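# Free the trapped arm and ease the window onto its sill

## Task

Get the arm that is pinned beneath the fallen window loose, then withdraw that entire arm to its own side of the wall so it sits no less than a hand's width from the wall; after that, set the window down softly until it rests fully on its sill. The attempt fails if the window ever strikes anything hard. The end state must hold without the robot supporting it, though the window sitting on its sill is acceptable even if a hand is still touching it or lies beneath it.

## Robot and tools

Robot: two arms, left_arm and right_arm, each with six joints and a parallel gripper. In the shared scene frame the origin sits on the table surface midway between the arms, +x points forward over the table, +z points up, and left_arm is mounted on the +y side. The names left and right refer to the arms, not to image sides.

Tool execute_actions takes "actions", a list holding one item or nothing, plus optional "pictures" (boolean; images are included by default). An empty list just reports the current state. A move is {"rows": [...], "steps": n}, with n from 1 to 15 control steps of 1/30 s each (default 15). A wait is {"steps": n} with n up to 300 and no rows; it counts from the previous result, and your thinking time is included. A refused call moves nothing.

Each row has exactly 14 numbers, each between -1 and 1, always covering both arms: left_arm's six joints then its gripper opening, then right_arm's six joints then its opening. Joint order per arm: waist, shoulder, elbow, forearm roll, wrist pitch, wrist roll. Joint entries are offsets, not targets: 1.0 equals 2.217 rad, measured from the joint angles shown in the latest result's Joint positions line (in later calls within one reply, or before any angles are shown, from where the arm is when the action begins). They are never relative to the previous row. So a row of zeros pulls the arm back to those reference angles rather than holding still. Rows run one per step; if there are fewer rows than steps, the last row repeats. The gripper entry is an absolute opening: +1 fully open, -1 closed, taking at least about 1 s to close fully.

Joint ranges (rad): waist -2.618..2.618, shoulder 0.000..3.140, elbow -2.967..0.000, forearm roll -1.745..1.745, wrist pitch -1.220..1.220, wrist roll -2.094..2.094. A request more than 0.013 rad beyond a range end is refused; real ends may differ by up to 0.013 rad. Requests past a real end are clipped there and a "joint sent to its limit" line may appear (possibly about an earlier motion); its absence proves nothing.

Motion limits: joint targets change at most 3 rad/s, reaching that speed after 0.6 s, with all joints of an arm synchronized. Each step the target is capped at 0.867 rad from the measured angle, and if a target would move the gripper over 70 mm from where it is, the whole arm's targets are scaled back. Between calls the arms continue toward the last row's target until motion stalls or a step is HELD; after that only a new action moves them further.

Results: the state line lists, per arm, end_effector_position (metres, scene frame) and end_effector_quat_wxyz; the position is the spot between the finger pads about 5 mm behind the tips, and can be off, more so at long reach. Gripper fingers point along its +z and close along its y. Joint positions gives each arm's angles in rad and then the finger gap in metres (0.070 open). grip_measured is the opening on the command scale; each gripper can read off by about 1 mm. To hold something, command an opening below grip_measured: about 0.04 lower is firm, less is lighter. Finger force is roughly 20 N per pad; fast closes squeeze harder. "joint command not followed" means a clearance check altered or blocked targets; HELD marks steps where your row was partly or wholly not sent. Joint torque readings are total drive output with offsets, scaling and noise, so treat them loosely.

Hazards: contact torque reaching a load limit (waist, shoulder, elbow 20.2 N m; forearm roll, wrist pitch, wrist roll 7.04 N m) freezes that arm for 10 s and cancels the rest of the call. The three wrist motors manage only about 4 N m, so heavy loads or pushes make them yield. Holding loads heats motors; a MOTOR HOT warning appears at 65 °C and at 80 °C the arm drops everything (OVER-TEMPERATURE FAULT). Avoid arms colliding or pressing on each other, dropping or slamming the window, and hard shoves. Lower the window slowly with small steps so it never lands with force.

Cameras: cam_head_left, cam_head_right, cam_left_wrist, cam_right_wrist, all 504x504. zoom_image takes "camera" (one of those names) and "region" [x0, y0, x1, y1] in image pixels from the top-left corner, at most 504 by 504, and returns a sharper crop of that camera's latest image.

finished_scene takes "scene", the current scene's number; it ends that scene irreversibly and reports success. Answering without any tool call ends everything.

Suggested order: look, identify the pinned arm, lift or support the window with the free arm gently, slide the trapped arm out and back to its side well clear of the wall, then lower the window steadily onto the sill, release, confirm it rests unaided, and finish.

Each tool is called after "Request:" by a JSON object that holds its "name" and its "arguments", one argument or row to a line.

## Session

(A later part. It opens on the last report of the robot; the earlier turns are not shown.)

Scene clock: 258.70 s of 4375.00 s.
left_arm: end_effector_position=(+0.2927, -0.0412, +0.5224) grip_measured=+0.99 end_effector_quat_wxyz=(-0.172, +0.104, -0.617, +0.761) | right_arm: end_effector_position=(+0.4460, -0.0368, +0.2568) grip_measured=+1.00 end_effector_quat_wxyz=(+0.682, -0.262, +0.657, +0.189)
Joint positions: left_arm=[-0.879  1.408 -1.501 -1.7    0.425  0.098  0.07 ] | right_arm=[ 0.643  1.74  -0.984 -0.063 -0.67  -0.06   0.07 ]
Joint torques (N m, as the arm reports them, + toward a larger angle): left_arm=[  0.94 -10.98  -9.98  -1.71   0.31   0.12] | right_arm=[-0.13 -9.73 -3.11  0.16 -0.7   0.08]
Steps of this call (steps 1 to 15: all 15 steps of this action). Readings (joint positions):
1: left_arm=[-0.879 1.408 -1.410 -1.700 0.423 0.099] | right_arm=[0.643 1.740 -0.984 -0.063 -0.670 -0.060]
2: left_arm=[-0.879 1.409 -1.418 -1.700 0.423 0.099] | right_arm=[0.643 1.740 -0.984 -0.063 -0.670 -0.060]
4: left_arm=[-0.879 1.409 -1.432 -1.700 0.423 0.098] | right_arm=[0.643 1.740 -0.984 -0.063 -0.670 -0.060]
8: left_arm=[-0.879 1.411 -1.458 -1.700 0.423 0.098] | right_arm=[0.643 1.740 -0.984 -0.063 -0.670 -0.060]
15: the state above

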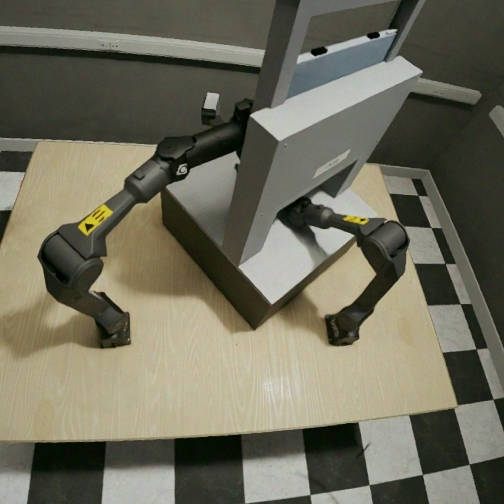

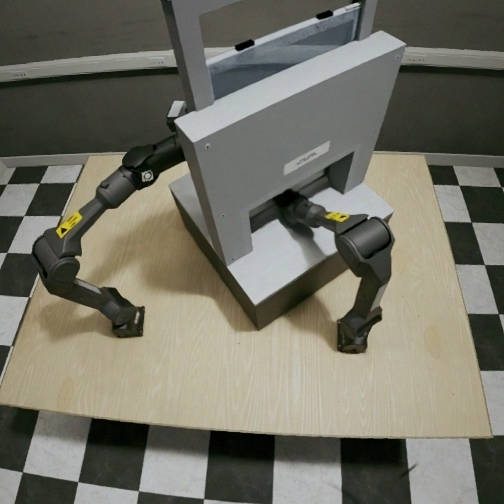

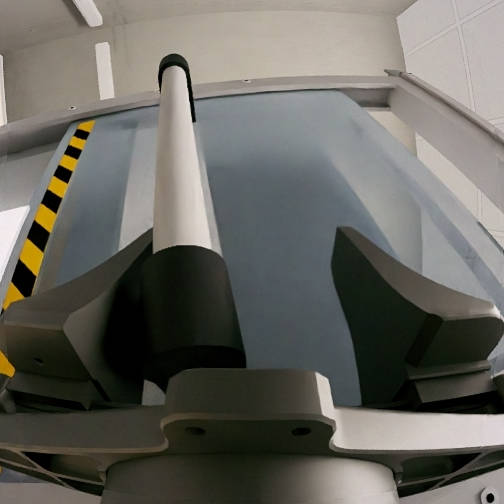

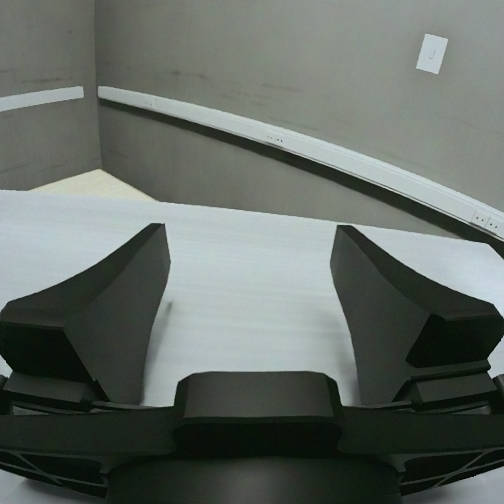

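Request:
{"name": "execute_actions", "arguments": {
  "actions": [
    {"rows": [[0, 0, 0, 0, 0, 0, 1, 0, -0.005, 0.006, 0, -0.001, 0, 1], [0, 0, 0, 0, 0, 0, 1, 0, -0.012, 0.0145, 0, -0.0025, 0, 1], [0, 0, 0, 0, 0, 0, 1, 0, -0.021, 0.025, 0, -0.004, 0, 1], [0, 0, 0, 0, 0, 0, 1, 0, -0.031, 0.037, 0, -0.006, 0, 1], [0, 0, 0, 0, 0, 0, 1, 0, -0.042, 0.050, 0, -0.0085, 0, 1], [0, 0, 0, 0, 0, 0, 1, 0, -0.053, 0.064, 0, -0.011, 0, 1], [0, 0, 0, 0, 0, 0, 1, 0, -0.064, 0.077, 0, -0.013, 0, 1], [0, 0, 0, 0, 0, 0, 1, 0, -0.075, 0.090, 0, -0.015, 0, 1], [0, 0, 0, 0, 0, 0, 1, 0, -0.086, 0.104, 0, -0.0175, 0, 1], [0, 0, 0, 0, 0, 0, 1, 0, -0.097, 0.117, 0, -0.0195, 0, 1], [0, 0, 0, 0, 0, 0, 1, 0, -0.108, 0.130, 0, -0.022, 0, 1], [0, 0, 0, 0, 0, 0, 1, 0, -0.119, 0.143, 0, -0.024, 0, 1], [0, 0, 0, 0, 0, 0, 1, 0, -0.128, 0.155, 0, -0.026, 0, 1], [0, 0, 0, 0, 0, 0, 1, 0, -0.135, 0.163, 0, -0.0275, 0, 1], [0, 0, 0, 0, 0, 0, 1, 0, -0.1394, 0.1682, 0, -0.0282, 0, 1]], "steps": 15}
  ]
}}

Scene clock: 295.43 s of 4375.00 s.
left_arm: end_effector_position=(+0.2929, -0.0410, +0.5223) grip_measured=+0.99 end_effector_quat_wxyz=(-0.173, +0.104, -0.618, +0.760) | right_arm: end_effector_position=(+0.3769, -0.0846, +0.2581) grip_measured=+1.00 end_effector_quat_wxyz=(+0.681, -0.262, +0.657, +0.191)
Joint positions: left_arm=[-0.879  1.408 -1.501 -1.7    0.425  0.099  0.07 ] | right_arm=[ 0.643  1.468 -0.657 -0.063 -0.725 -0.06   0.07 ]
Joint torques (N m, as the arm reports them, + toward a larger angle): left_arm=[ 3.17 -7.49 -9.77 -1.01 -0.93  0.15] | right_arm=[-0.02 -6.17 -3.74  0.16 -0.88  0.08]
Steps of this call (steps 1 to 15: the robot went on to your last target; steps 16 to 90: nothing new was sent; then 33.23 s passed at rest; steps 91 to 105: all 15 steps of this action). Readings (joint positions):
91: left_arm=[-0.879 1.407 -1.501 -1.700 0.424 0.099] | right_arm=[0.643 1.739 -0.984 -0.063 -0.670 -0.060]
92: left_arm=[-0.879 1.408 -1.501 -1.700 0.424 0.099] | right_arm=[0.643 1.735 -0.978 -0.063 -0.670 -0.060]
94: left_arm=[-0.879 1.408 -1.501 -1.700 0.424 0.099] | right_arm=[0.643 1.710 -0.947 -0.063 -0.675 -0.060]
98: left_arm=[-0.879 1.408 -1.501 -1.700 0.424 0.099] | right_arm=[0.643 1.626 -0.848 -0.063 -0.693 -0.060]
105: the state above

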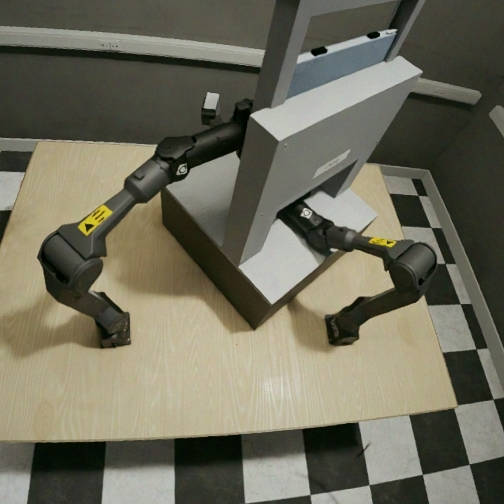

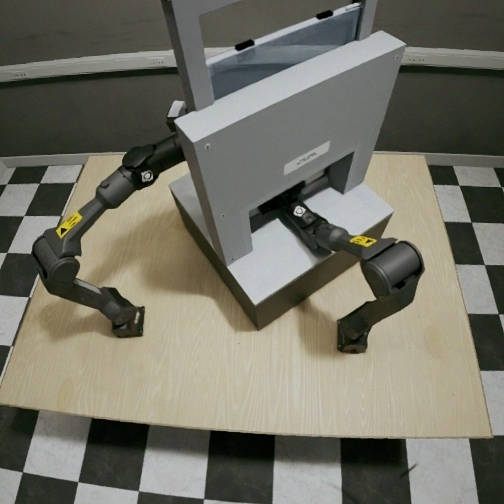

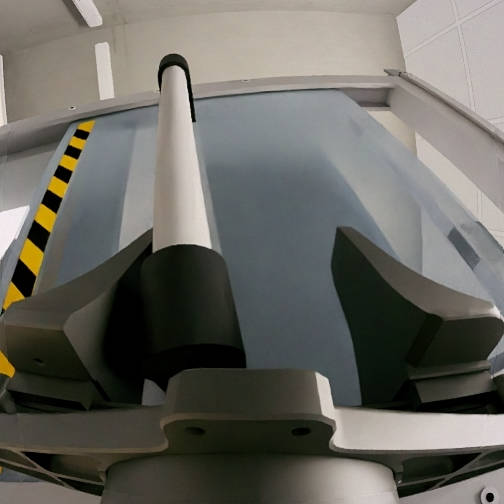

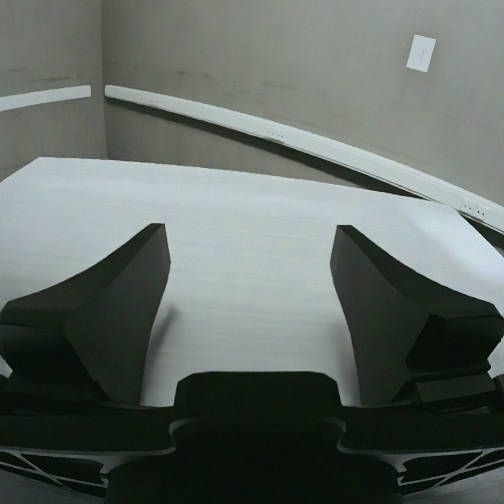

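Request:
{"name": "execute_actions", "arguments": {
  "actions": []
}}

Scene clock: 298.63 s of 4375.00 s.
left_arm: end_effector_position=(+0.2927, -0.0412, +0.5224) grip_measured=+0.99 end_effector_quat_wxyz=(-0.172, +0.104, -0.617, +0.760) | right_arm: end_effector_position=(+0.3670, -0.0914, +0.2565) grip_measured=+1.00 end_effector_quat_wxyz=(+0.681, -0.262, +0.657, +0.191)
Joint positions: left_arm=[-0.879  1.408 -1.501 -1.7    0.425  0.098  0.07 ] | right_arm=[ 0.643  1.431 -0.611 -0.063 -0.732 -0.06   0.07 ]
Joint torques (N m, as the arm reports them, + toward a larger angle): left_arm=[  1.83  -7.48 -10.19  -1.44  -0.56   0.05] | right_arm=[-0.12 -5.6  -4.36  0.16 -0.65  0.08]
Steps of this call (steps 1 to 30: the robot went on to your last target; steps 31 to 90: nothing new was sent; then 0.20 s passed at rest). Readings (joint positions):
1: left_arm=[-0.879 1.408 -1.501 -1.700 0.425 0.099] | right_arm=[0.643 1.451 -0.636 -0.063 -0.728 -0.060]
2: left_arm=[-0.879 1.408 -1.501 -1.700 0.425 0.099] | right_arm=[0.643 1.439 -0.621 -0.063 -0.731 -0.060]
4: left_arm=[-0.879 1.408 -1.501 -1.700 0.425 0.099] | right_arm=[0.643 1.428 -0.609 -0.063 -0.732 -0.060]
8: left_arm=[-0.879 1.408 -1.501 -1.700 0.425 0.099] | right_arm=[0.643 1.430 -0.609 -0.063 -0.732 -0.060]
90: the state above
All arms were judged still, so your last target was given up. Only a new action makes them travel on or press farther. Fingers that are still opening or closing keep moving.

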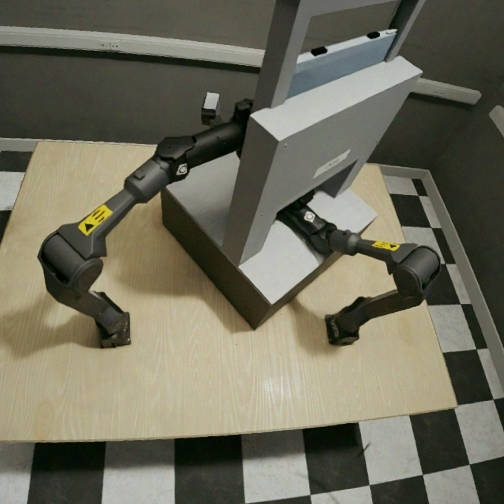

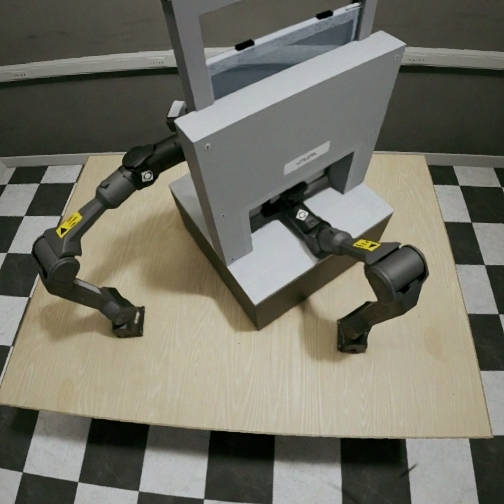

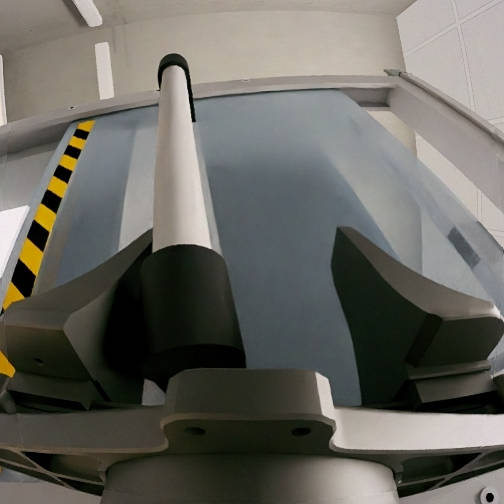

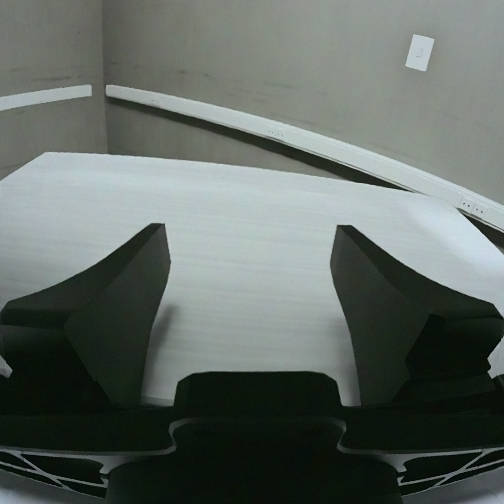

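Request:
{"name": "execute_actions", "arguments": {
  "actions": [
    {"rows": [[0, 0, -0.003, 0, 0, 0, 1, 0, -0.006, 0.0045, 0, 0.002, 0, 1], [0, 0, -0.006, 0, 0, 0, 1, 0, -0.015, 0.011, 0, 0.004, 0, 1], [0, 0, -0.009, 0, 0, 0, 1, 0, -0.027, 0.0195, 0, 0.008, 0, 1], [0, 0, -0.012, 0, 0, 0, 1, 0, -0.041, 0.0295, 0, 0.012, 0, 1], [0, 0, -0.015, 0, 0, 0, 1, 0, -0.056, 0.040, 0, 0.016, 0, 1], [0, 0, -0.018, 0, 0, 0, 1, 0, -0.071, 0.051, 0, 0.0205, 0, 1], [0, 0, -0.018, 0, 0, 0, 1, 0, -0.086, 0.062, 0, 0.025, 0, 1], [0, 0, -0.018, 0, 0, 0, 1, 0, -0.101, 0.072, 0, 0.029, 0, 1], [0, 0, -0.018, 0, 0, 0, 1, 0, -0.116, 0.083, 0, 0.0335, 0, 1], [0, 0, -0.018, 0, 0, 0, 1, 0, -0.131, 0.094, 0, 0.038, 0, 1], [0, 0, -0.018, 0, 0, 0, 1, 0, -0.146, 0.104, 0, 0.042, 0, 1], [0, 0, -0.018, 0, 0, 0, 1, 0, -0.161, 0.115, 0, 0.046, 0, 1], [0, 0, -0.018, 0, 0, 0, 1, 0, -0.174, 0.124, 0, 0.050, 0, 1], [0, 0, -0.018, 0, 0, 0, 1, 0, -0.184, 0.131, 0, 0.053, 0, 1], [0, 0, -0.018, 0, 0, 0, 1, 0, -0.1908, 0.1358, 0, 0.055, 0, 1]], "steps": 15}
  ],
  "pictures": false
}}

Request:
{"name": "execute_actions", "arguments": {
  "actions": [
    {"steps": 10}
  ]
}}

Scene clock: 314.87 s of 4375.00 s.
left_arm: end_effector_position=(+0.2901, -0.0386, +0.5386) grip_measured=+0.99 end_effector_quat_wxyz=(-0.179, +0.096, -0.605, +0.770) | right_arm: end_effector_position=(+0.2976, -0.1414, +0.2596) grip_measured=+1.00 end_effector_quat_wxyz=(+0.682, -0.262, +0.657, +0.188)
Joint positions: left_arm=[-0.88   1.411 -1.541 -1.7    0.424  0.098  0.07 ] | right_arm=[ 0.643  1.071 -0.356 -0.063 -0.629 -0.06   0.07 ]
Joint torques (N m, as the arm reports them, + toward a larger angle): left_arm=[  2.13 -12.42 -10.63  -1.45  -0.07   0.18] | right_arm=[-0.13 -2.13 -3.39  0.15 -0.63  0.07]
Steps of this call (steps 1 to 90: nothing new was sent; then 12.73 s passed at rest; steps 91 to 105: all 15 steps of this action). Readings (joint positions):
91: left_arm=[-0.879 1.408 -1.502 -1.700 0.425 0.098] | right_arm=[0.643 1.430 -0.611 -0.063 -0.732 -0.060]
92: left_arm=[-0.879 1.409 -1.506 -1.700 0.425 0.098] | right_arm=[0.643 1.425 -0.608 -0.063 -0.730 -0.060]
94: left_arm=[-0.879 1.411 -1.522 -1.700 0.425 0.098] | right_arm=[0.643 1.395 -0.587 -0.063 -0.721 -0.060]
98: left_arm=[-0.880 1.413 -1.542 -1.700 0.424 0.098] | right_arm=[0.643 1.286 -0.508 -0.063 -0.690 -0.060]
105: the state above

Scene clock: 315.20 s of 4375.00 s.
left_arm: end_effector_position=(+0.2899, -0.0385, +0.5388) grip_measured=+0.99 end_effector_quat_wxyz=(-0.179, +0.096, -0.605, +0.770) | right_arm: end_effector_position=(+0.2858, -0.1500, +0.2559) grip_measured=+1.00 end_effector_quat_wxyz=(+0.681, -0.262, +0.658, +0.187)
Joint positions: left_arm=[-0.88   1.41  -1.541 -1.7    0.424  0.098  0.07 ] | right_arm=[ 0.643  1.008 -0.309 -0.063 -0.61  -0.06   0.07 ]
Joint torques (N m, as the arm reports them, + toward a larger angle): left_arm=[  2.31 -12.5  -10.95  -1.44   0.08   0.25] | right_arm=[-0.14 -1.3  -4.38  0.15 -0.8   0.08]
Steps of this call (steps 1 to 10: the robot went on to your last target). Readings (joint positions):
1: left_arm=[-0.880 1.411 -1.541 -1.700 0.424 0.098] | right_arm=[0.643 1.046 -0.338 -0.063 -0.622 -0.060]
2: left_arm=[-0.880 1.411 -1.541 -1.700 0.424 0.098] | right_arm=[0.643 1.027 -0.324 -0.063 -0.616 -0.060]
4: left_arm=[-0.880 1.410 -1.541 -1.700 0.424 0.098] | right_arm=[0.643 1.007 -0.310 -0.063 -0.611 -0.060]
8: left_arm=[-0.880 1.410 -1.541 -1.700 0.424 0.098] | right_arm=[0.643 1.007 -0.309 -0.063 -0.610 -0.060]
10: the state above

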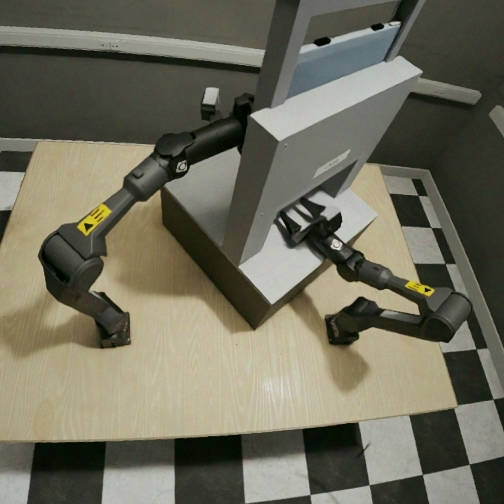

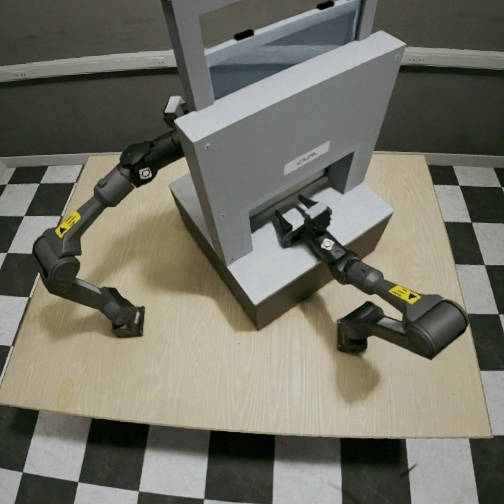

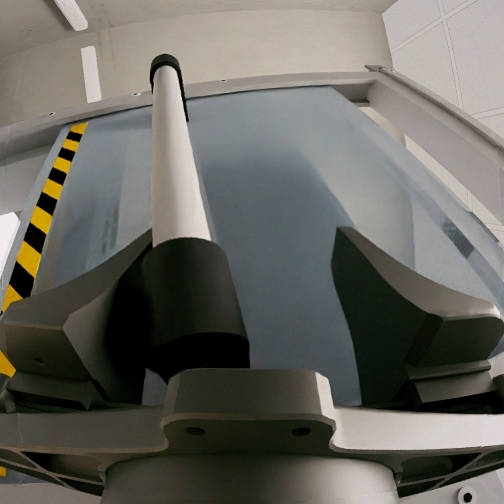

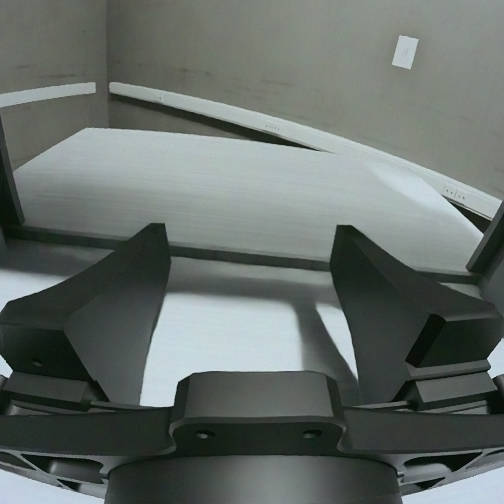

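Request:
{"name": "execute_actions", "arguments": {
  "actions": [
    {"rows": [[0, 0, 0, 0, 0, 0, 1, 0, -0.008, 0.002, 0, 0.006, 0, 1], [0, 0, 0, 0, 0, 0, 1, 0, -0.02, 0.005, 0, 0.015, 0, 1], [0, 0, 0, 0, 0, 0, 1, 0, -0.036, 0.009, 0, 0.027, 0, 1], [0, 0, 0, 0, 0, 0, 1, 0, -0.055, 0.0137, 0, 0.041, 0, 1], [0, 0, 0, 0, 0, 0, 1, 0, -0.075, 0.0186, 0, 0.056, 0, 1], [0, 0, 0, 0, 0, 0, 1, 0, -0.095, 0.0236, 0, 0.071, 0, 1], [0, 0, 0, 0, 0, 0, 1, 0, -0.115, 0.0286, 0, 0.086, 0, 1], [0, 0, 0, 0, 0, 0, 1, 0, -0.135, 0.0335, 0, 0.101, 0, 1], [0, 0, 0, 0, 0, 0, 1, 0, -0.155, 0.0385, 0, 0.116, 0, 1], [0, 0, 0, 0, 0, 0, 1, 0, -0.175, 0.0435, 0, 0.131, 0, 1], [0, 0, 0, 0, 0, 0, 1, -0.02, -0.193, 0.048, 0, 0.145, 0, 1], [0, 0, 0, 0, 0, 0, 1, -0.05, -0.208, 0.0517, 0, 0.156, 0, 1], [0, 0, 0, 0, 0, 0, 1, -0.09, -0.219, 0.0544, 0, 0.164, 0, 1], [0, 0, 0, 0, 0, 0, 1, -0.14, -0.226, 0.056, 0, 0.169, 0, 1], [0, 0, 0, 0, 0, 0, 1, -0.45, -0.2287, 0.0568, 0, 0.1714, 0, 1]], "steps": 15}
  ],
  "pictures": false
}}

Request:
{"name": "execute_actions", "arguments": {
  "actions": [
    {"steps": 24}
  ]
}}

Scene clock: 330.23 s of 4375.00 s.
left_arm: end_effector_position=(+0.2899, -0.0385, +0.5389) grip_measured=+0.99 end_effector_quat_wxyz=(-0.179, +0.096, -0.605, +0.770) | right_arm: end_effector_position=(+0.2384, -0.1997, +0.2598) grip_measured=+1.00 end_effector_quat_wxyz=(+0.688, -0.246, +0.663, +0.166)
Joint positions: left_arm=[-0.879  1.411 -1.542 -1.7    0.425  0.098  0.07 ] | right_arm=[ 0.605  0.585 -0.205 -0.063 -0.294 -0.06   0.07 ]
Joint torques (N m, as the arm reports them, + toward a larger angle): left_arm=[  2.19 -12.02 -10.99  -1.44  -0.29   0.19] | right_arm=[-2.21  2.44 -4.63  0.14 -1.06  0.08]
Steps of this call (steps 1 to 30: the robot went on to your last target; steps 31 to 90: nothing new was sent; then 11.53 s passed at rest; steps 91 to 105: all 15 steps of this action). Readings (joint positions):
91: left_arm=[-0.879 1.411 -1.541 -1.700 0.425 0.098] | right_arm=[0.643 1.007 -0.310 -0.063 -0.610 -0.060]
92: left_arm=[-0.879 1.411 -1.542 -1.700 0.425 0.098] | right_arm=[0.643 1.002 -0.310 -0.063 -0.607 -0.060]
94: left_arm=[-0.879 1.411 -1.542 -1.700 0.425 0.098] | right_arm=[0.643 0.972 -0.303 -0.063 -0.583 -0.060]
98: left_arm=[-0.879 1.411 -1.542 -1.700 0.425 0.098] | right_arm=[0.643 0.844 -0.269 -0.063 -0.486 -0.060]
105: the state above

Scene clock: 331.03 s of 4375.00 s.
left_arm: end_effector_position=(+0.2899, -0.0385, +0.5388) grip_measured=+0.99 end_effector_quat_wxyz=(-0.179, +0.096, -0.605, +0.770) | right_arm: end_effector_position=(+0.2525, -0.4288, +0.2564) grip_measured=+1.00 end_effector_quat_wxyz=(+0.686, +0.088, +0.702, -0.172)
Joint positions: left_arm=[-0.88   1.41  -1.541 -1.7    0.424  0.098  0.07 ] | right_arm=[-0.353  0.501 -0.183 -0.063 -0.23  -0.06   0.07 ]
Joint torques (N m, as the arm reports them, + toward a larger angle): left_arm=[  1.95 -11.9  -10.38  -1.43  -0.3    0.02] | right_arm=[ 1.89  0.39 -3.12  0.13 -0.69  0.08]
Steps of this call (steps 1 to 24: the robot went on to your last target). Readings (joint positions):
1: left_arm=[-0.879 1.411 -1.542 -1.700 0.425 0.098] | right_arm=[0.582 0.564 -0.203 -0.063 -0.280 -0.060]
2: left_arm=[-0.879 1.411 -1.542 -1.700 0.425 0.098] | right_arm=[0.552 0.548 -0.202 -0.063 -0.272 -0.060]
4: left_arm=[-0.879 1.411 -1.542 -1.700 0.425 0.098] | right_arm=[0.477 0.533 -0.201 -0.063 -0.267 -0.060]
8: left_arm=[-0.879 1.411 -1.542 -1.700 0.425 0.098] | right_arm=[0.278 0.525 -0.197 -0.063 -0.256 -0.060]
24: the state above

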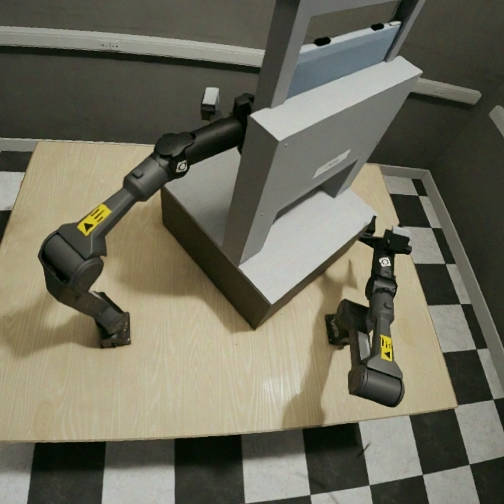

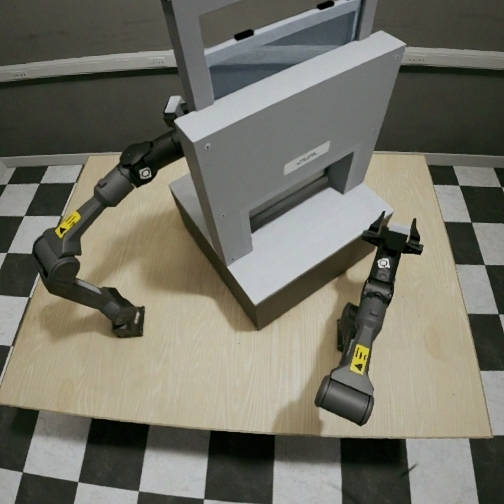

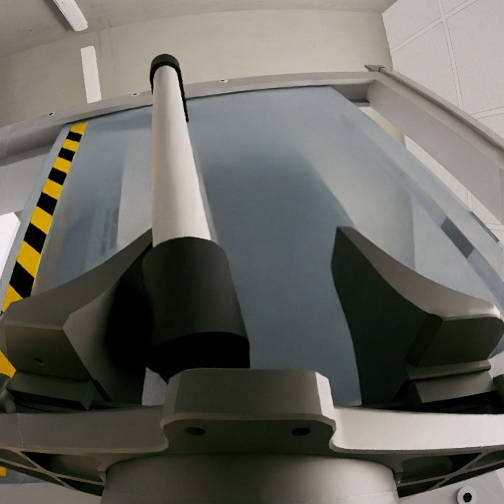

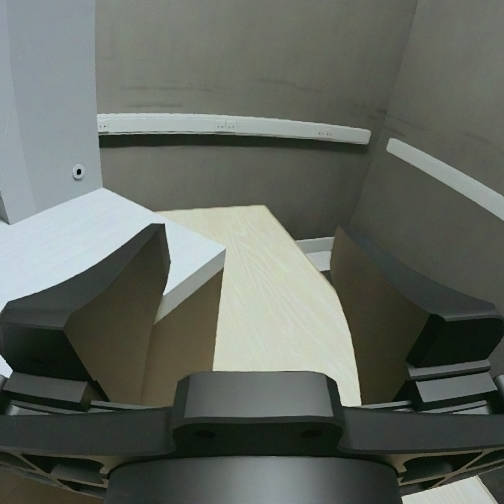

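Request:
{"name": "execute_actions", "arguments": {
  "actions": [
    {"rows": [[0, 0, 0.002, 0, 0, 0, 1, -0.225, 0, 0, 0, 0, 0, 1], [0, 0, 0.005, 0, 0, 0, 1, -0.225, 0, 0, 0, 0, 0, 1], [0, 0, 0.009, 0, 0, 0, 1, -0.225, 0, 0, 0, 0, 0, 1], [0, 0, 0.014, 0, 0, 0, 1, -0.225, 0, 0, 0, 0, 0, 1], [0, 0, 0.019, 0, 0, 0, 1, -0.225, 0, 0, 0, 0, 0, 1], [0, 0, 0.024, 0, 0, 0, 1, -0.225, 0, 0, 0, 0, 0, 1], [0, 0, 0.029, 0, 0, 0, 1, -0.225, 0, 0, 0, 0, 0, 1], [0, 0, 0.034, 0, 0, 0, 1, -0.225, 0, 0, 0, 0, 0, 1], [0, 0, 0.039, 0, 0, 0, 1, -0.225, 0, 0, 0, 0, 0, 1], [0, 0, 0.044, 0, 0, 0, 1, -0.225, 0, 0, 0, 0, 0, 1], [0, 0, 0.049, 0, 0, 0, 1, -0.225, 0, 0, 0, 0, 0, 1], [0, 0, 0.054, 0, 0, 0, 1, -0.225, 0, 0, 0, 0, 0, 1], [0, 0, 0.059, 0, 0, 0, 1, -0.225, 0, 0, 0, 0, 0, 1], [0, 0, 0.064, 0, 0, 0, 1, -0.225, 0, 0, 0, 0, 0, 1], [0, 0, 0.069, 0, 0, 0, 1, -0.225, 0, 0, 0, 0, 0, 1]], "steps": 15}
  ],
  "pictures": false
}}

Scene clock: 346.10 s of 4375.00 s.
left_arm: end_effector_position=(+0.2986, -0.0479, +0.4773) grip_measured=+0.99 end_effector_quat_wxyz=(-0.151, +0.125, -0.649, +0.735) | right_arm: end_effector_position=(+0.1911, -0.5187, +0.2564) grip_measured=+1.00 end_effector_quat_wxyz=(+0.629, +0.244, +0.664, -0.322)
Joint positions: left_arm=[-0.88   1.408 -1.399 -1.701  0.428  0.098  0.07 ] | right_arm=[-0.807  0.501 -0.183 -0.063 -0.23  -0.06   0.07 ]
Joint torques (N m, as the arm reports them, + toward a larger angle): left_arm=[ 2.   -4.69 -8.35 -0.94 -1.09  0.14] | right_arm=[ 1.31  0.83 -3.43  0.13 -0.69  0.08]
Steps of this call (steps 1 to 30: the robot went on to your last target; steps 31 to 90: nothing new was sent; then 11.57 s passed at rest; steps 91 to 105: all 15 steps of this action). Readings (joint positions):
91: left_arm=[-0.880 1.410 -1.540 -1.700 0.424 0.098] | right_arm=[-0.355 0.501 -0.183 -0.063 -0.230 -0.060]
92: left_arm=[-0.880 1.409 -1.537 -1.701 0.425 0.098] | right_arm=[-0.361 0.501 -0.183 -0.063 -0.230 -0.060]
94: left_arm=[-0.880 1.406 -1.523 -1.701 0.425 0.098] | right_arm=[-0.391 0.501 -0.183 -0.063 -0.230 -0.060]
98: left_arm=[-0.880 1.401 -1.479 -1.701 0.427 0.098] | right_arm=[-0.520 0.501 -0.183 -0.063 -0.230 -0.060]
105: the state above

Request:
{"name": "execute_actions", "arguments": {
  "actions": [
    {"rows": [[0, 0, 0.007, 0, 0, 0, 1, -0.02, 0, 0, 0, 0, 0, 1], [0, 0, 0.010, 0, 0, 0, 1, -0.02, 0, 0, 0, 0, 0, 1], [0, 0, 0.014, 0, 0, 0, 1, -0.02, 0, 0, 0, 0, 0, 1], [0, 0, 0.019, 0, 0, 0, 1, -0.02, 0, 0, 0, 0, 0, 1], [0, 0, 0.024, 0, 0, 0, 1, -0.02, 0, 0, 0, 0, 0, 1], [0, 0, 0.029, 0, 0, 0, 1, -0.02, 0, 0, 0, 0, 0, 1], [0, 0, 0.034, 0, 0, 0, 1, -0.02, 0, 0, 0, 0, 0, 1], [0, 0, 0.039, 0, 0, 0, 1, -0.02, 0, 0, 0, 0, 0, 1], [0, 0, 0.044, 0, 0, 0, 1, -0.02, 0, 0, 0, 0, 0, 1], [0, 0, 0.049, 0, 0, 0, 1, -0.02, 0, 0, 0, 0, 0, 1], [0, 0, 0.054, 0, 0, 0, 1, -0.02, 0, 0, 0, 0, 0, 1], [0, 0, 0.059, 0, 0, 0, 1, -0.02, 0, 0, 0, 0, 0, 1], [0, 0, 0.063, 0, 0, 0, 1, -0.02, 0, 0, 0, 0, 0, 1], [0, 0, 0.066, 0, 0, 0, 1, -0.02, 0, 0, 0, 0, 0, 1], [0, 0, 0.068, 0, 0, 0, 1, -0.02, 0, 0, 0, 0, 0, 1]], "steps": 15}
  ]
}}

Scene clock: 353.37 s of 4375.00 s.
left_arm: end_effector_position=(+0.3047, -0.0503, +0.4100) grip_measured=+0.99 end_effector_quat_wxyz=(+0.125, -0.159, +0.693, -0.692) | right_arm: end_effector_position=(+0.1831, -0.5258, +0.2563) grip_measured=+1.00 end_effector_quat_wxyz=(+0.622, +0.258, +0.658, -0.336)
Joint positions: left_arm=[-0.877  1.408 -1.251 -1.701  0.423  0.1    0.07 ] | right_arm=[-0.852  0.501 -0.183 -0.063 -0.23  -0.06   0.07 ]
Joint torques (N m, as the arm reports them, + toward a larger angle): left_arm=[ 0.7  -7.43 -8.92 -1.17  0.32 -0.1 ] | right_arm=[ 1.    1.55 -3.8   0.13 -0.87  0.08]
Steps of this call (steps 1 to 30: the robot went on to your last target; steps 31 to 90: nothing new was sent; then 3.77 s passed at rest; steps 91 to 105: all 15 steps of this action). Readings (joint positions):
91: left_arm=[-0.880 1.410 -1.388 -1.700 0.425 0.098] | right_arm=[-0.852 0.501 -0.183 -0.063 -0.230 -0.060]
92: left_arm=[-0.879 1.408 -1.384 -1.701 0.425 0.099] | right_arm=[-0.852 0.501 -0.183 -0.063 -0.230 -0.060]
94: left_arm=[-0.878 1.406 -1.372 -1.703 0.425 0.099] | right_arm=[-0.852 0.501 -0.183 -0.063 -0.230 -0.060]
98: left_arm=[-0.877 1.404 -1.325 -1.702 0.424 0.100] | right_arm=[-0.852 0.501 -0.183 -0.063 -0.230 -0.060]
105: the state above

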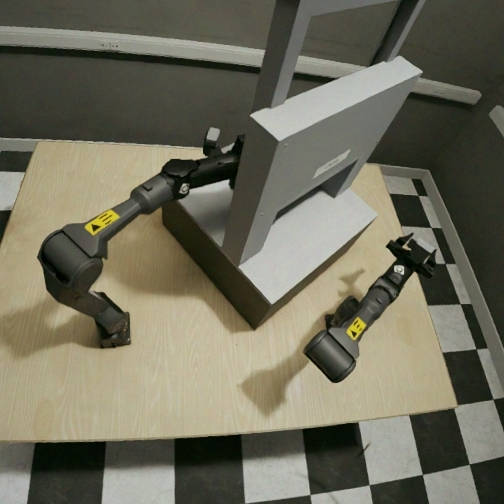

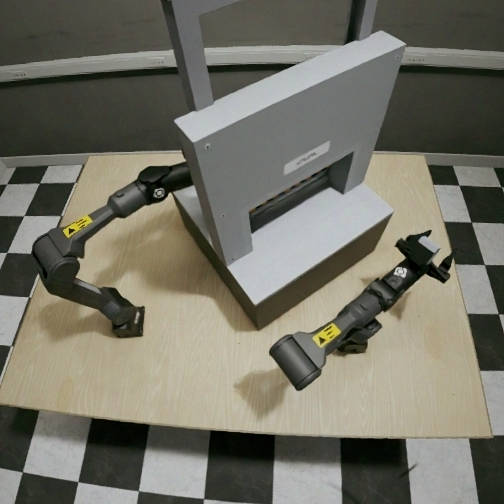

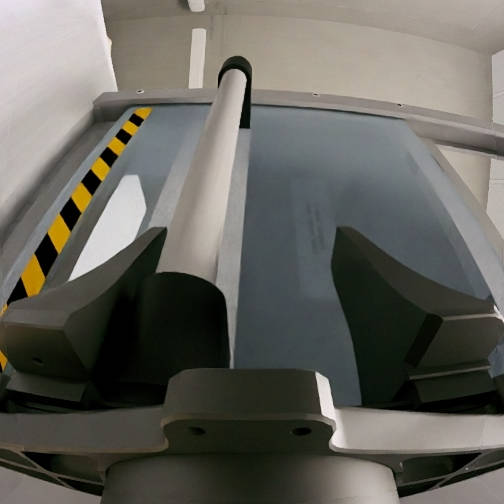

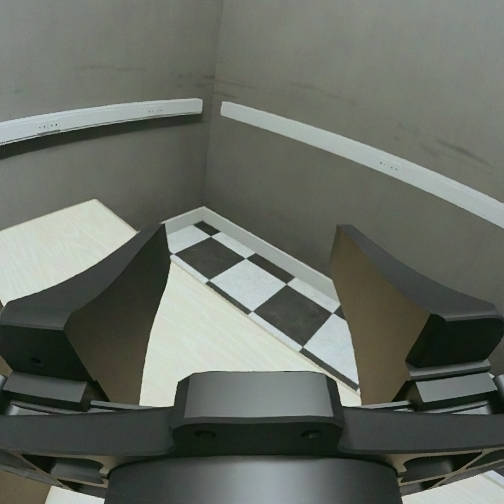

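Request:
{"name": "execute_actions", "arguments": {
  "actions": [
    {"rows": [[0, 0, 0.002, 0, 0, 0, 1, 0, 0, 0, 0, 0, 0, 1], [0, 0, 0.0032, 0, 0, 0, 1, 0, 0, 0, 0, 0, 0, 1], [0, 0, 0.0044, 0, 0, 0, 1, 0, 0, 0, 0, 0, 0, 1], [0, 0, 0.0056, 0, 0, 0, 1, 0, 0, 0, 0, 0, 0, 1], [0, 0, 0.0068, 0, 0, 0, 1, 0, 0, 0, 0, 0, 0, 1], [0, 0, 0.008, 0, 0, 0, 1, 0, 0, 0, 0, 0, 0, 1], [0, 0, 0.0092, 0, 0, 0, 1, 0, 0, 0, 0, 0, 0, 1], [0, 0, 0.0104, 0, 0, 0, 1, 0, 0, 0, 0, 0, 0, 1], [0, 0, 0.0116, 0, 0, 0, 1, 0, 0, 0, 0, 0, 0, 1], [0, 0, 0.0128, 0, 0, 0, 1, 0, 0, 0, 0, 0, 0, 1], [0, 0, 0.014, 0, 0, 0, 1, 0, 0, 0, 0, 0, 0, 1], [0, 0, 0.0152, 0, 0, 0, 1, 0, 0, 0, 0, 0, 0, 1], [0, 0, 0.0164, 0, 0, 0, 1, 0, 0, 0, 0, 0, 0, 1], [0, 0, 0.0176, 0, 0, 0, 1, 0, 0, 0, 0, 0, 0, 1], [0, 0, 0.0188, 0, 0, 0, 1, 0, 0, 0, 0, 0, 0, 1]], "steps": 15}
  ],
  "pictures": false
}}

Request:
{"name": "execute_actions", "arguments": {
  "actions": [
    {"rows": [[0, 0, 0.002, 0, 0, 0, 1, 0, 0, 0, 0, 0, 0, 1], [0, 0, 0.0032, 0, 0, 0, 1, 0, 0, 0, 0, 0, 0, 1], [0, 0, 0.0044, 0, 0, 0, 1, 0, 0, 0, 0, 0, 0, 1], [0, 0, 0.0056, 0, 0, 0, 1, 0, 0, 0, 0, 0, 0, 1], [0, 0, 0.0068, 0, 0, 0, 1, 0, 0, 0, 0, 0, 0, 1], [0, 0, 0.008, 0, 0, 0, 1, 0, 0, 0, 0, 0, 0, 1], [0, 0, 0.0092, 0, 0, 0, 1, 0, 0, 0, 0, 0, 0, 1], [0, 0, 0.0104, 0, 0, 0, 1, 0, 0, 0, 0, 0, 0, 1], [0, 0, 0.0116, 0, 0, 0, 1, 0, 0, 0, 0, 0, 0, 1], [0, 0, 0.0128, 0, 0, 0, 1, 0, 0, 0, 0, 0, 0, 1], [0, 0, 0.014, 0, 0, 0, 1, 0, 0, 0, 0, 0, 0, 1], [0, 0, 0.0152, 0, 0, 0, 1, 0, 0, 0, 0, 0, 0, 1], [0, 0, 0.0164, 0, 0, 0, 1, 0, 0, 0, 0, 0, 0, 1], [0, 0, 0.0176, 0, 0, 0, 1, 0, 0, 0, 0, 0, 0, 1], [0, 0, 0.0188, 0, 0, 0, 1, 0, 0, 0, 0, 0, 0, 1]], "steps": 15}
  ],
  "pictures": false
}}

Request:
{"name": "execute_actions", "arguments": {
  "actions": [
    {"rows": [[0, 0, 0.002, 0, 0, 0, 1, 0, 0, 0, 0, 0, 0, 1], [0, 0, 0.003, 0, 0, 0, 1, 0, 0, 0, 0, 0, 0, 1], [0, 0, 0.004, 0, 0, 0, 1, 0, 0, 0, 0, 0, 0, 1], [0, 0, 0.005, 0, 0, 0, 1, 0, 0, 0, 0, 0, 0, 1], [0, 0, 0.006, 0, 0, 0, 1, 0, 0, 0, 0, 0, 0, 1], [0, 0, 0.007, 0, 0, 0, 1, 0, 0, 0, 0, 0, 0, 1], [0, 0, 0.008, 0, 0, 0, 1, 0, 0, 0, 0, 0, 0, 1], [0, 0, 0.009, 0, 0, 0, 1, 0, 0, 0, 0, 0, 0, 1], [0, 0, 0.010, 0, 0, 0, 1, 0, 0, 0, 0, 0, 0, 1], [0, 0, 0.011, 0, 0, 0, 1, 0, 0, 0, 0, 0, 0, 1], [0, 0, 0.012, 0, 0, 0, 1, 0, 0, 0, 0, 0, 0, 1], [0, 0, 0.013, 0, 0, 0, 1, 0, 0, 0, 0, 0, 0, 1], [0, 0, 0.014, 0, 0, 0, 1, 0, 0, 0, 0, 0, 0, 1], [0, 0, 0.015, 0, 0, 0, 1, 0, 0, 0, 0, 0, 0, 1], [0, 0, 0.016, 0, 0, 0, 1, 0, 0, 0, 0, 0, 0, 1]], "steps": 15}
  ]
}}

Scene clock: 372.90 s of 4375.00 s.
left_arm: end_effector_position=(+0.3033, -0.0508, +0.3919) grip_measured=+0.99 end_effector_quat_wxyz=(+0.114, -0.167, +0.704, -0.681) | right_arm: end_effector_position=(+0.1831, -0.5258, +0.2564) grip_measured=+1.00 end_effector_quat_wxyz=(+0.622, +0.258, +0.658, -0.336)
Joint positions: left_arm=[-0.879  1.408 -1.21  -1.702  0.425  0.098  0.07 ] | right_arm=[-0.852  0.501 -0.183 -0.063 -0.23  -0.06   0.07 ]
Joint torques (N m, as the arm reports them, + toward a larger angle): left_arm=[ 1.75 -6.48 -8.02 -0.96  0.16  0.02] | right_arm=[ 0.86  1.08 -3.83  0.13 -0.68  0.08]
Steps of this call (steps 1 to 15: the robot went on to your last target; steps 16 to 90: nothing new was sent; then 16.03 s passed at rest; steps 91 to 105: all 15 steps of this action). Readings (joint positions):
91: left_arm=[-0.880 1.408 -1.248 -1.701 0.428 0.098] | right_arm=[-0.852 0.501 -0.183 -0.063 -0.230 -0.060]
92: left_arm=[-0.880 1.408 -1.247 -1.702 0.427 0.098] | right_arm=[-0.852 0.501 -0.183 -0.063 -0.230 -0.060]
94: left_arm=[-0.880 1.407 -1.244 -1.704 0.427 0.098] | right_arm=[-0.852 0.501 -0.183 -0.063 -0.230 -0.060]
98: left_arm=[-0.880 1.408 -1.230 -1.704 0.426 0.098] | right_arm=[-0.852 0.501 -0.183 -0.063 -0.230 -0.060]
105: the state above

Scene clock: 373.40 s of 4375.00 s.
left_arm: end_effector_position=(+0.3027, -0.0500, +0.3733) grip_measured=+0.99 end_effector_quat_wxyz=(+0.106, -0.176, +0.715, -0.668) | right_arm: end_effector_position=(+0.1831, -0.5258, +0.2564) grip_measured=+1.00 end_effector_quat_wxyz=(+0.622, +0.258, +0.658, -0.336)
Joint positions: left_arm=[-0.879  1.408 -1.169 -1.702  0.425  0.098  0.07 ] | right_arm=[-0.852  0.501 -0.183 -0.063 -0.23  -0.06   0.07 ]
Joint torques (N m, as the arm reports them, + toward a larger angle): left_arm=[ 1.14 -7.31 -7.93 -1.16  0.49 -0.17] | right_arm=[ 0.85  0.98 -3.85  0.13 -0.67  0.09]
Steps of this call (steps 1 to 15: all 15 steps of this action). Readings (joint positions):
1: left_arm=[-0.879 1.408 -1.207 -1.702 0.425 0.098] | right_arm=[-0.852 0.501 -0.183 -0.063 -0.230 -0.060]
2: left_arm=[-0.879 1.408 -1.204 -1.702 0.425 0.098] | right_arm=[-0.852 0.501 -0.183 -0.063 -0.230 -0.060]
4: left_arm=[-0.879 1.408 -1.198 -1.702 0.425 0.098] | right_arm=[-0.852 0.501 -0.183 -0.063 -0.230 -0.060]
8: left_arm=[-0.879 1.408 -1.188 -1.702 0.425 0.098] | right_arm=[-0.852 0.501 -0.183 -0.063 -0.230 -0.060]
15: the state above

Scene clock: 373.90 s of 4375.00 s.
left_arm: end_effector_position=(+0.3016, -0.0490, +0.3575) grip_measured=+0.99 end_effector_quat_wxyz=(+0.099, -0.183, +0.724, -0.658) | right_arm: end_effector_position=(+0.1831, -0.5258, +0.2564) grip_measured=+1.00 end_effector_quat_wxyz=(+0.622, +0.258, +0.658, -0.336)
Joint positions: left_arm=[-0.879  1.408 -1.134 -1.702  0.425  0.098  0.07 ] | right_arm=[-0.852  0.501 -0.183 -0.063 -0.23  -0.06   0.07 ]
Joint torques (N m, as the arm reports them, + toward a larger angle): left_arm=[ 1.26 -6.82 -7.71 -1.15  0.45 -0.23] | right_arm=[ 0.84  0.99 -3.82  0.13 -0.66  0.08]
Steps of this call (steps 1 to 15: all 15 steps of this action). Readings (joint positions):
1: left_arm=[-0.879 1.408 -1.166 -1.702 0.425 0.098] | right_arm=[-0.852 0.501 -0.183 -0.063 -0.230 -0.060]
2: left_arm=[-0.879 1.408 -1.163 -1.702 0.425 0.098] | right_arm=[-0.852 0.501 -0.183 -0.063 -0.230 -0.060]
4: left_arm=[-0.879 1.408 -1.158 -1.702 0.425 0.098] | right_arm=[-0.852 0.501 -0.183 -0.063 -0.230 -0.060]
8: left_arm=[-0.879 1.408 -1.150 -1.702 0.425 0.098] | right_arm=[-0.852 0.501 -0.183 -0.063 -0.230 -0.060]
15: the state above

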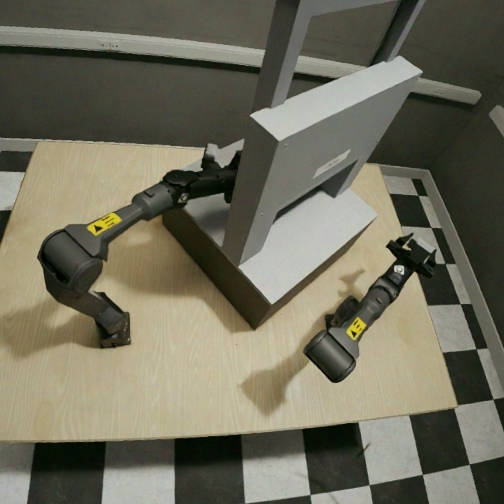

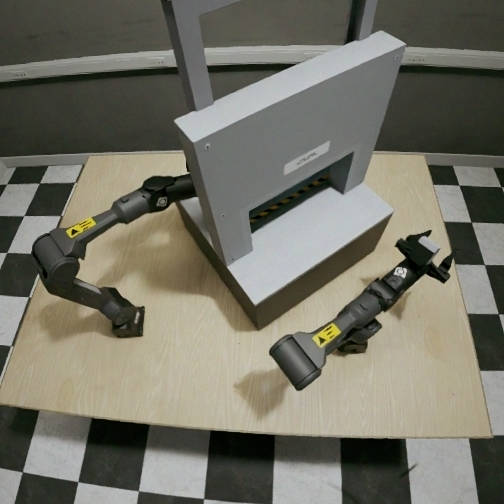

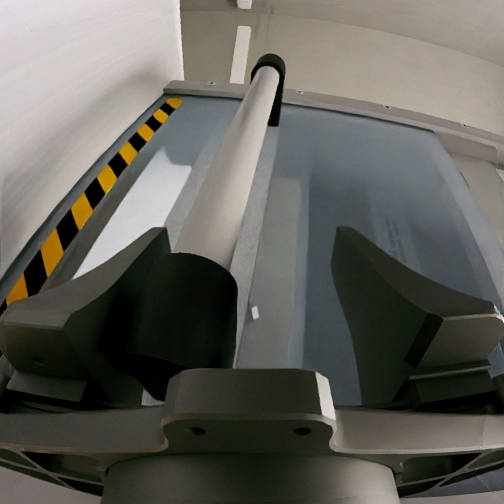

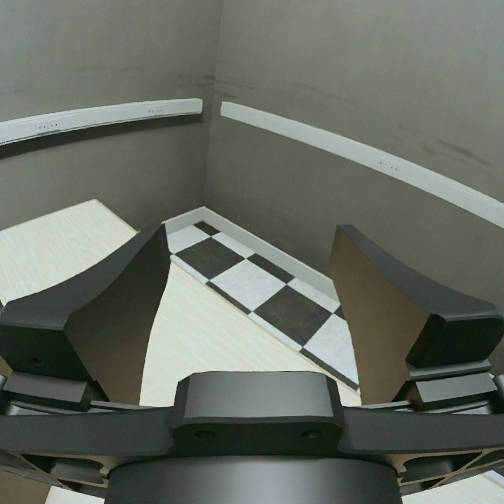

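Request:
{"name": "execute_actions", "arguments": {
  "actions": [
    {"rows": [[0, 0, 0.0015, 0, 0, 0, 1, 0, 0, 0, 0, 0, 0, 1], [0, 0, 0.0023, 0, 0, 0, 1, 0, 0, 0, 0, 0, 0, 1], [0, 0, 0.0031, 0, 0, 0, 1, 0, 0, 0, 0, 0, 0, 1], [0, 0, 0.0039, 0, 0, 0, 1, 0, 0, 0, 0, 0, 0, 1], [0, 0, 0.0047, 0, 0, 0, 1, 0, 0, 0, 0, 0, 0, 1], [0, 0, 0.0055, 0, 0, 0, 1, 0, 0, 0, 0, 0, 0, 1], [0, 0, 0.0063, 0, 0, 0, 1, 0, 0, 0, 0, 0, 0, 1], [0, 0, 0.0071, 0, 0, 0, 1, 0, 0, 0, 0, 0, 0, 1], [0, 0, 0.0079, 0, 0, 0, 1, 0, 0, 0, 0, 0, 0, 1], [0, 0, 0.0087, 0, 0, 0, 1, 0, 0, 0, 0, 0, 0, 1], [0, 0, 0.0095, 0, 0, 0, 1, 0, 0, 0, 0, 0, 0, 1], [0, 0, 0.0103, 0, 0, 0, 1, 0, 0, 0, 0, 0, 0, 1], [0, 0, 0.0111, 0, 0, 0, 1, 0, 0, 0, 0, 0, 0, 1], [0, 0, 0.0119, 0, 0, 0, 1, 0, 0, 0, 0, 0, 0, 1], [0, 0, 0.0127, 0, 0, 0, 1, 0, 0, 0, 0, 0, 0, 1]], "steps": 15}
  ],
  "pictures": false
}}

Request:
{"name": "execute_actions", "arguments": {
  "actions": [
    {"rows": [[0, 0, 0.0015, 0, 0, 0, 1, 0, 0, 0, 0, 0, 0, 1], [0, 0, 0.0023, 0, 0, 0, 1, 0, 0, 0, 0, 0, 0, 1], [0, 0, 0.0031, 0, 0, 0, 1, 0, 0, 0, 0, 0, 0, 1], [0, 0, 0.0039, 0, 0, 0, 1, 0, 0, 0, 0, 0, 0, 1], [0, 0, 0.0047, 0, 0, 0, 1, 0, 0, 0, 0, 0, 0, 1], [0, 0, 0.0055, 0, 0, 0, 1, 0, 0, 0, 0, 0, 0, 1], [0, 0, 0.0063, 0, 0, 0, 1, 0, 0, 0, 0, 0, 0, 1], [0, 0, 0.0071, 0, 0, 0, 1, 0, 0, 0, 0, 0, 0, 1], [0, 0, 0.0079, 0, 0, 0, 1, 0, 0, 0, 0, 0, 0, 1], [0, 0, 0.0087, 0, 0, 0, 1, 0, 0, 0, 0, 0, 0, 1], [0, 0, 0.0095, 0, 0, 0, 1, 0, 0, 0, 0, 0, 0, 1], [0, 0, 0.0103, 0, 0, 0, 1, 0, 0, 0, 0, 0, 0, 1], [0, 0, 0.0111, 0, 0, 0, 1, 0, 0, 0, 0, 0, 0, 1], [0, 0, 0.0119, 0, 0, 0, 1, 0, 0, 0, 0, 0, 0, 1], [0, 0, 0.0127, 0, 0, 0, 1, 0, 0, 0, 0, 0, 0, 1]], "steps": 15}
  ]
}}

Scene clock: 385.50 s of 4375.00 s.
left_arm: end_effector_position=(+0.2998, -0.0478, +0.3493) grip_measured=+0.99 end_effector_quat_wxyz=(+0.094, -0.188, +0.728, -0.652) | right_arm: end_effector_position=(+0.1831, -0.5258, +0.2564) grip_measured=+1.00 end_effector_quat_wxyz=(+0.622, +0.258, +0.658, -0.336)
Joint positions: left_arm=[-0.879  1.404 -1.112 -1.705  0.427  0.098  0.069] | right_arm=[-0.852  0.501 -0.183 -0.063 -0.23  -0.06   0.07 ]
Joint torques (N m, as the arm reports them, + toward a larger angle): left_arm=[ 0.39 -4.   -4.51 -0.47  0.2  -0.16] | right_arm=[ 0.89  0.97 -3.83  0.13 -0.66  0.08]
Steps of this call (steps 1 to 15: the robot went on to your last target; steps 16 to 90: nothing new was sent; then 8.10 s passed at rest; steps 91 to 105: all 15 steps of this action). Readings (joint positions):
91: left_arm=[-0.879 1.408 -1.134 -1.702 0.425 0.098] | right_arm=[-0.852 0.501 -0.183 -0.063 -0.230 -0.060]
92: left_arm=[-0.879 1.408 -1.133 -1.703 0.425 0.098] | right_arm=[-0.852 0.501 -0.183 -0.063 -0.230 -0.060]
94: left_arm=[-0.879 1.407 -1.131 -1.704 0.425 0.098] | right_arm=[-0.852 0.501 -0.183 -0.063 -0.230 -0.060]
98: left_arm=[-0.879 1.407 -1.121 -1.704 0.425 0.098] | right_arm=[-0.852 0.501 -0.183 -0.063 -0.230 -0.060]
105: the state above

Scene clock: 386.00 s of 4375.00 s.
left_arm: end_effector_position=(+0.2983, -0.0465, +0.3375) grip_measured=+0.99 end_effector_quat_wxyz=(+0.088, -0.193, +0.735, -0.644) | right_arm: end_effector_position=(+0.1831, -0.5258, +0.2564) grip_measured=+1.00 end_effector_quat_wxyz=(+0.622, +0.258, +0.658, -0.336)
Joint positions: left_arm=[-0.879  1.403 -1.084 -1.707  0.427  0.098  0.069] | right_arm=[-0.852  0.501 -0.183 -0.063 -0.23  -0.06   0.07 ]
Joint torques (N m, as the arm reports them, + toward a larger angle): left_arm=[ 0.51 -2.86 -4.14 -0.02 -0.04 -0.17] | right_arm=[ 0.89  0.96 -3.82  0.13 -0.66  0.08]
Steps of this call (steps 1 to 15: all 15 steps of this action). Readings (joint positions):
1: left_arm=[-0.879 1.403 -1.111 -1.706 0.428 0.098] | right_arm=[-0.852 0.501 -0.183 -0.063 -0.230 -0.060]
2: left_arm=[-0.879 1.402 -1.110 -1.707 0.428 0.098] | right_arm=[-0.852 0.501 -0.183 -0.063 -0.230 -0.060]
4: left_arm=[-0.879 1.401 -1.107 -1.708 0.429 0.098] | right_arm=[-0.852 0.501 -0.183 -0.063 -0.230 -0.060]
8: left_arm=[-0.879 1.401 -1.099 -1.708 0.429 0.098] | right_arm=[-0.852 0.501 -0.183 -0.063 -0.230 -0.060]
15: the state above

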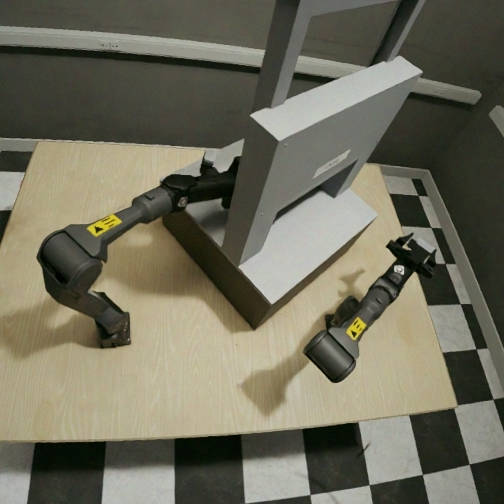

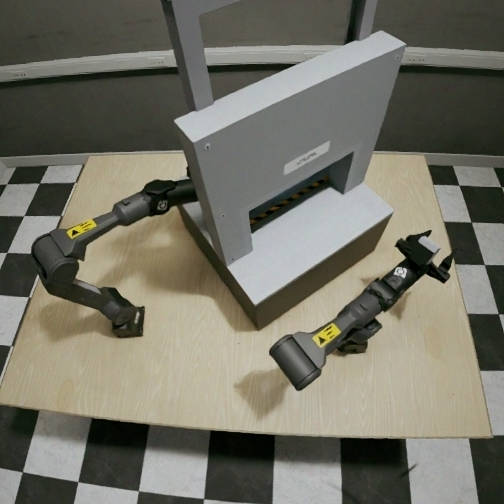

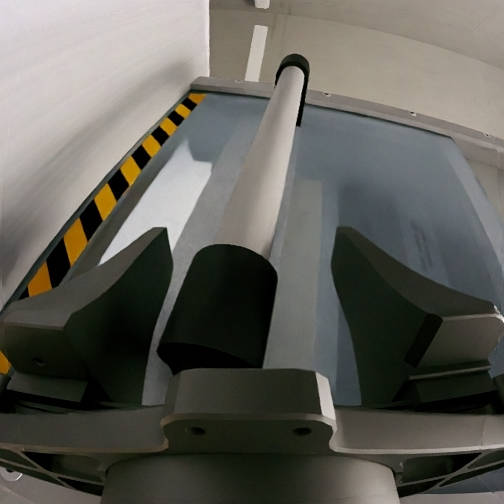

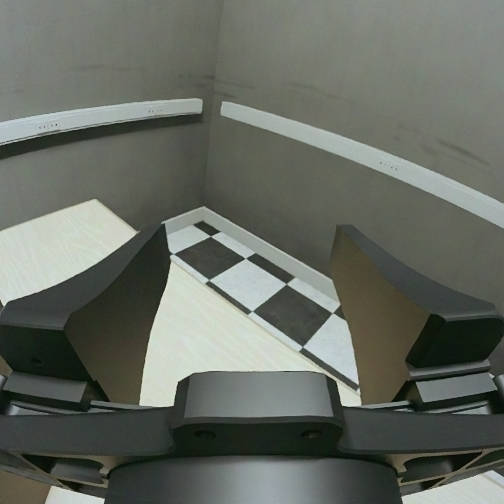

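The window now rests on its sill: the left arm carries no load and its finger has come off the bracket. The right arm is also clear of the wall.

Request:
{"name": "finished_scene", "arguments": {
  "scene": 1
}}

The scene is finished: the task was done.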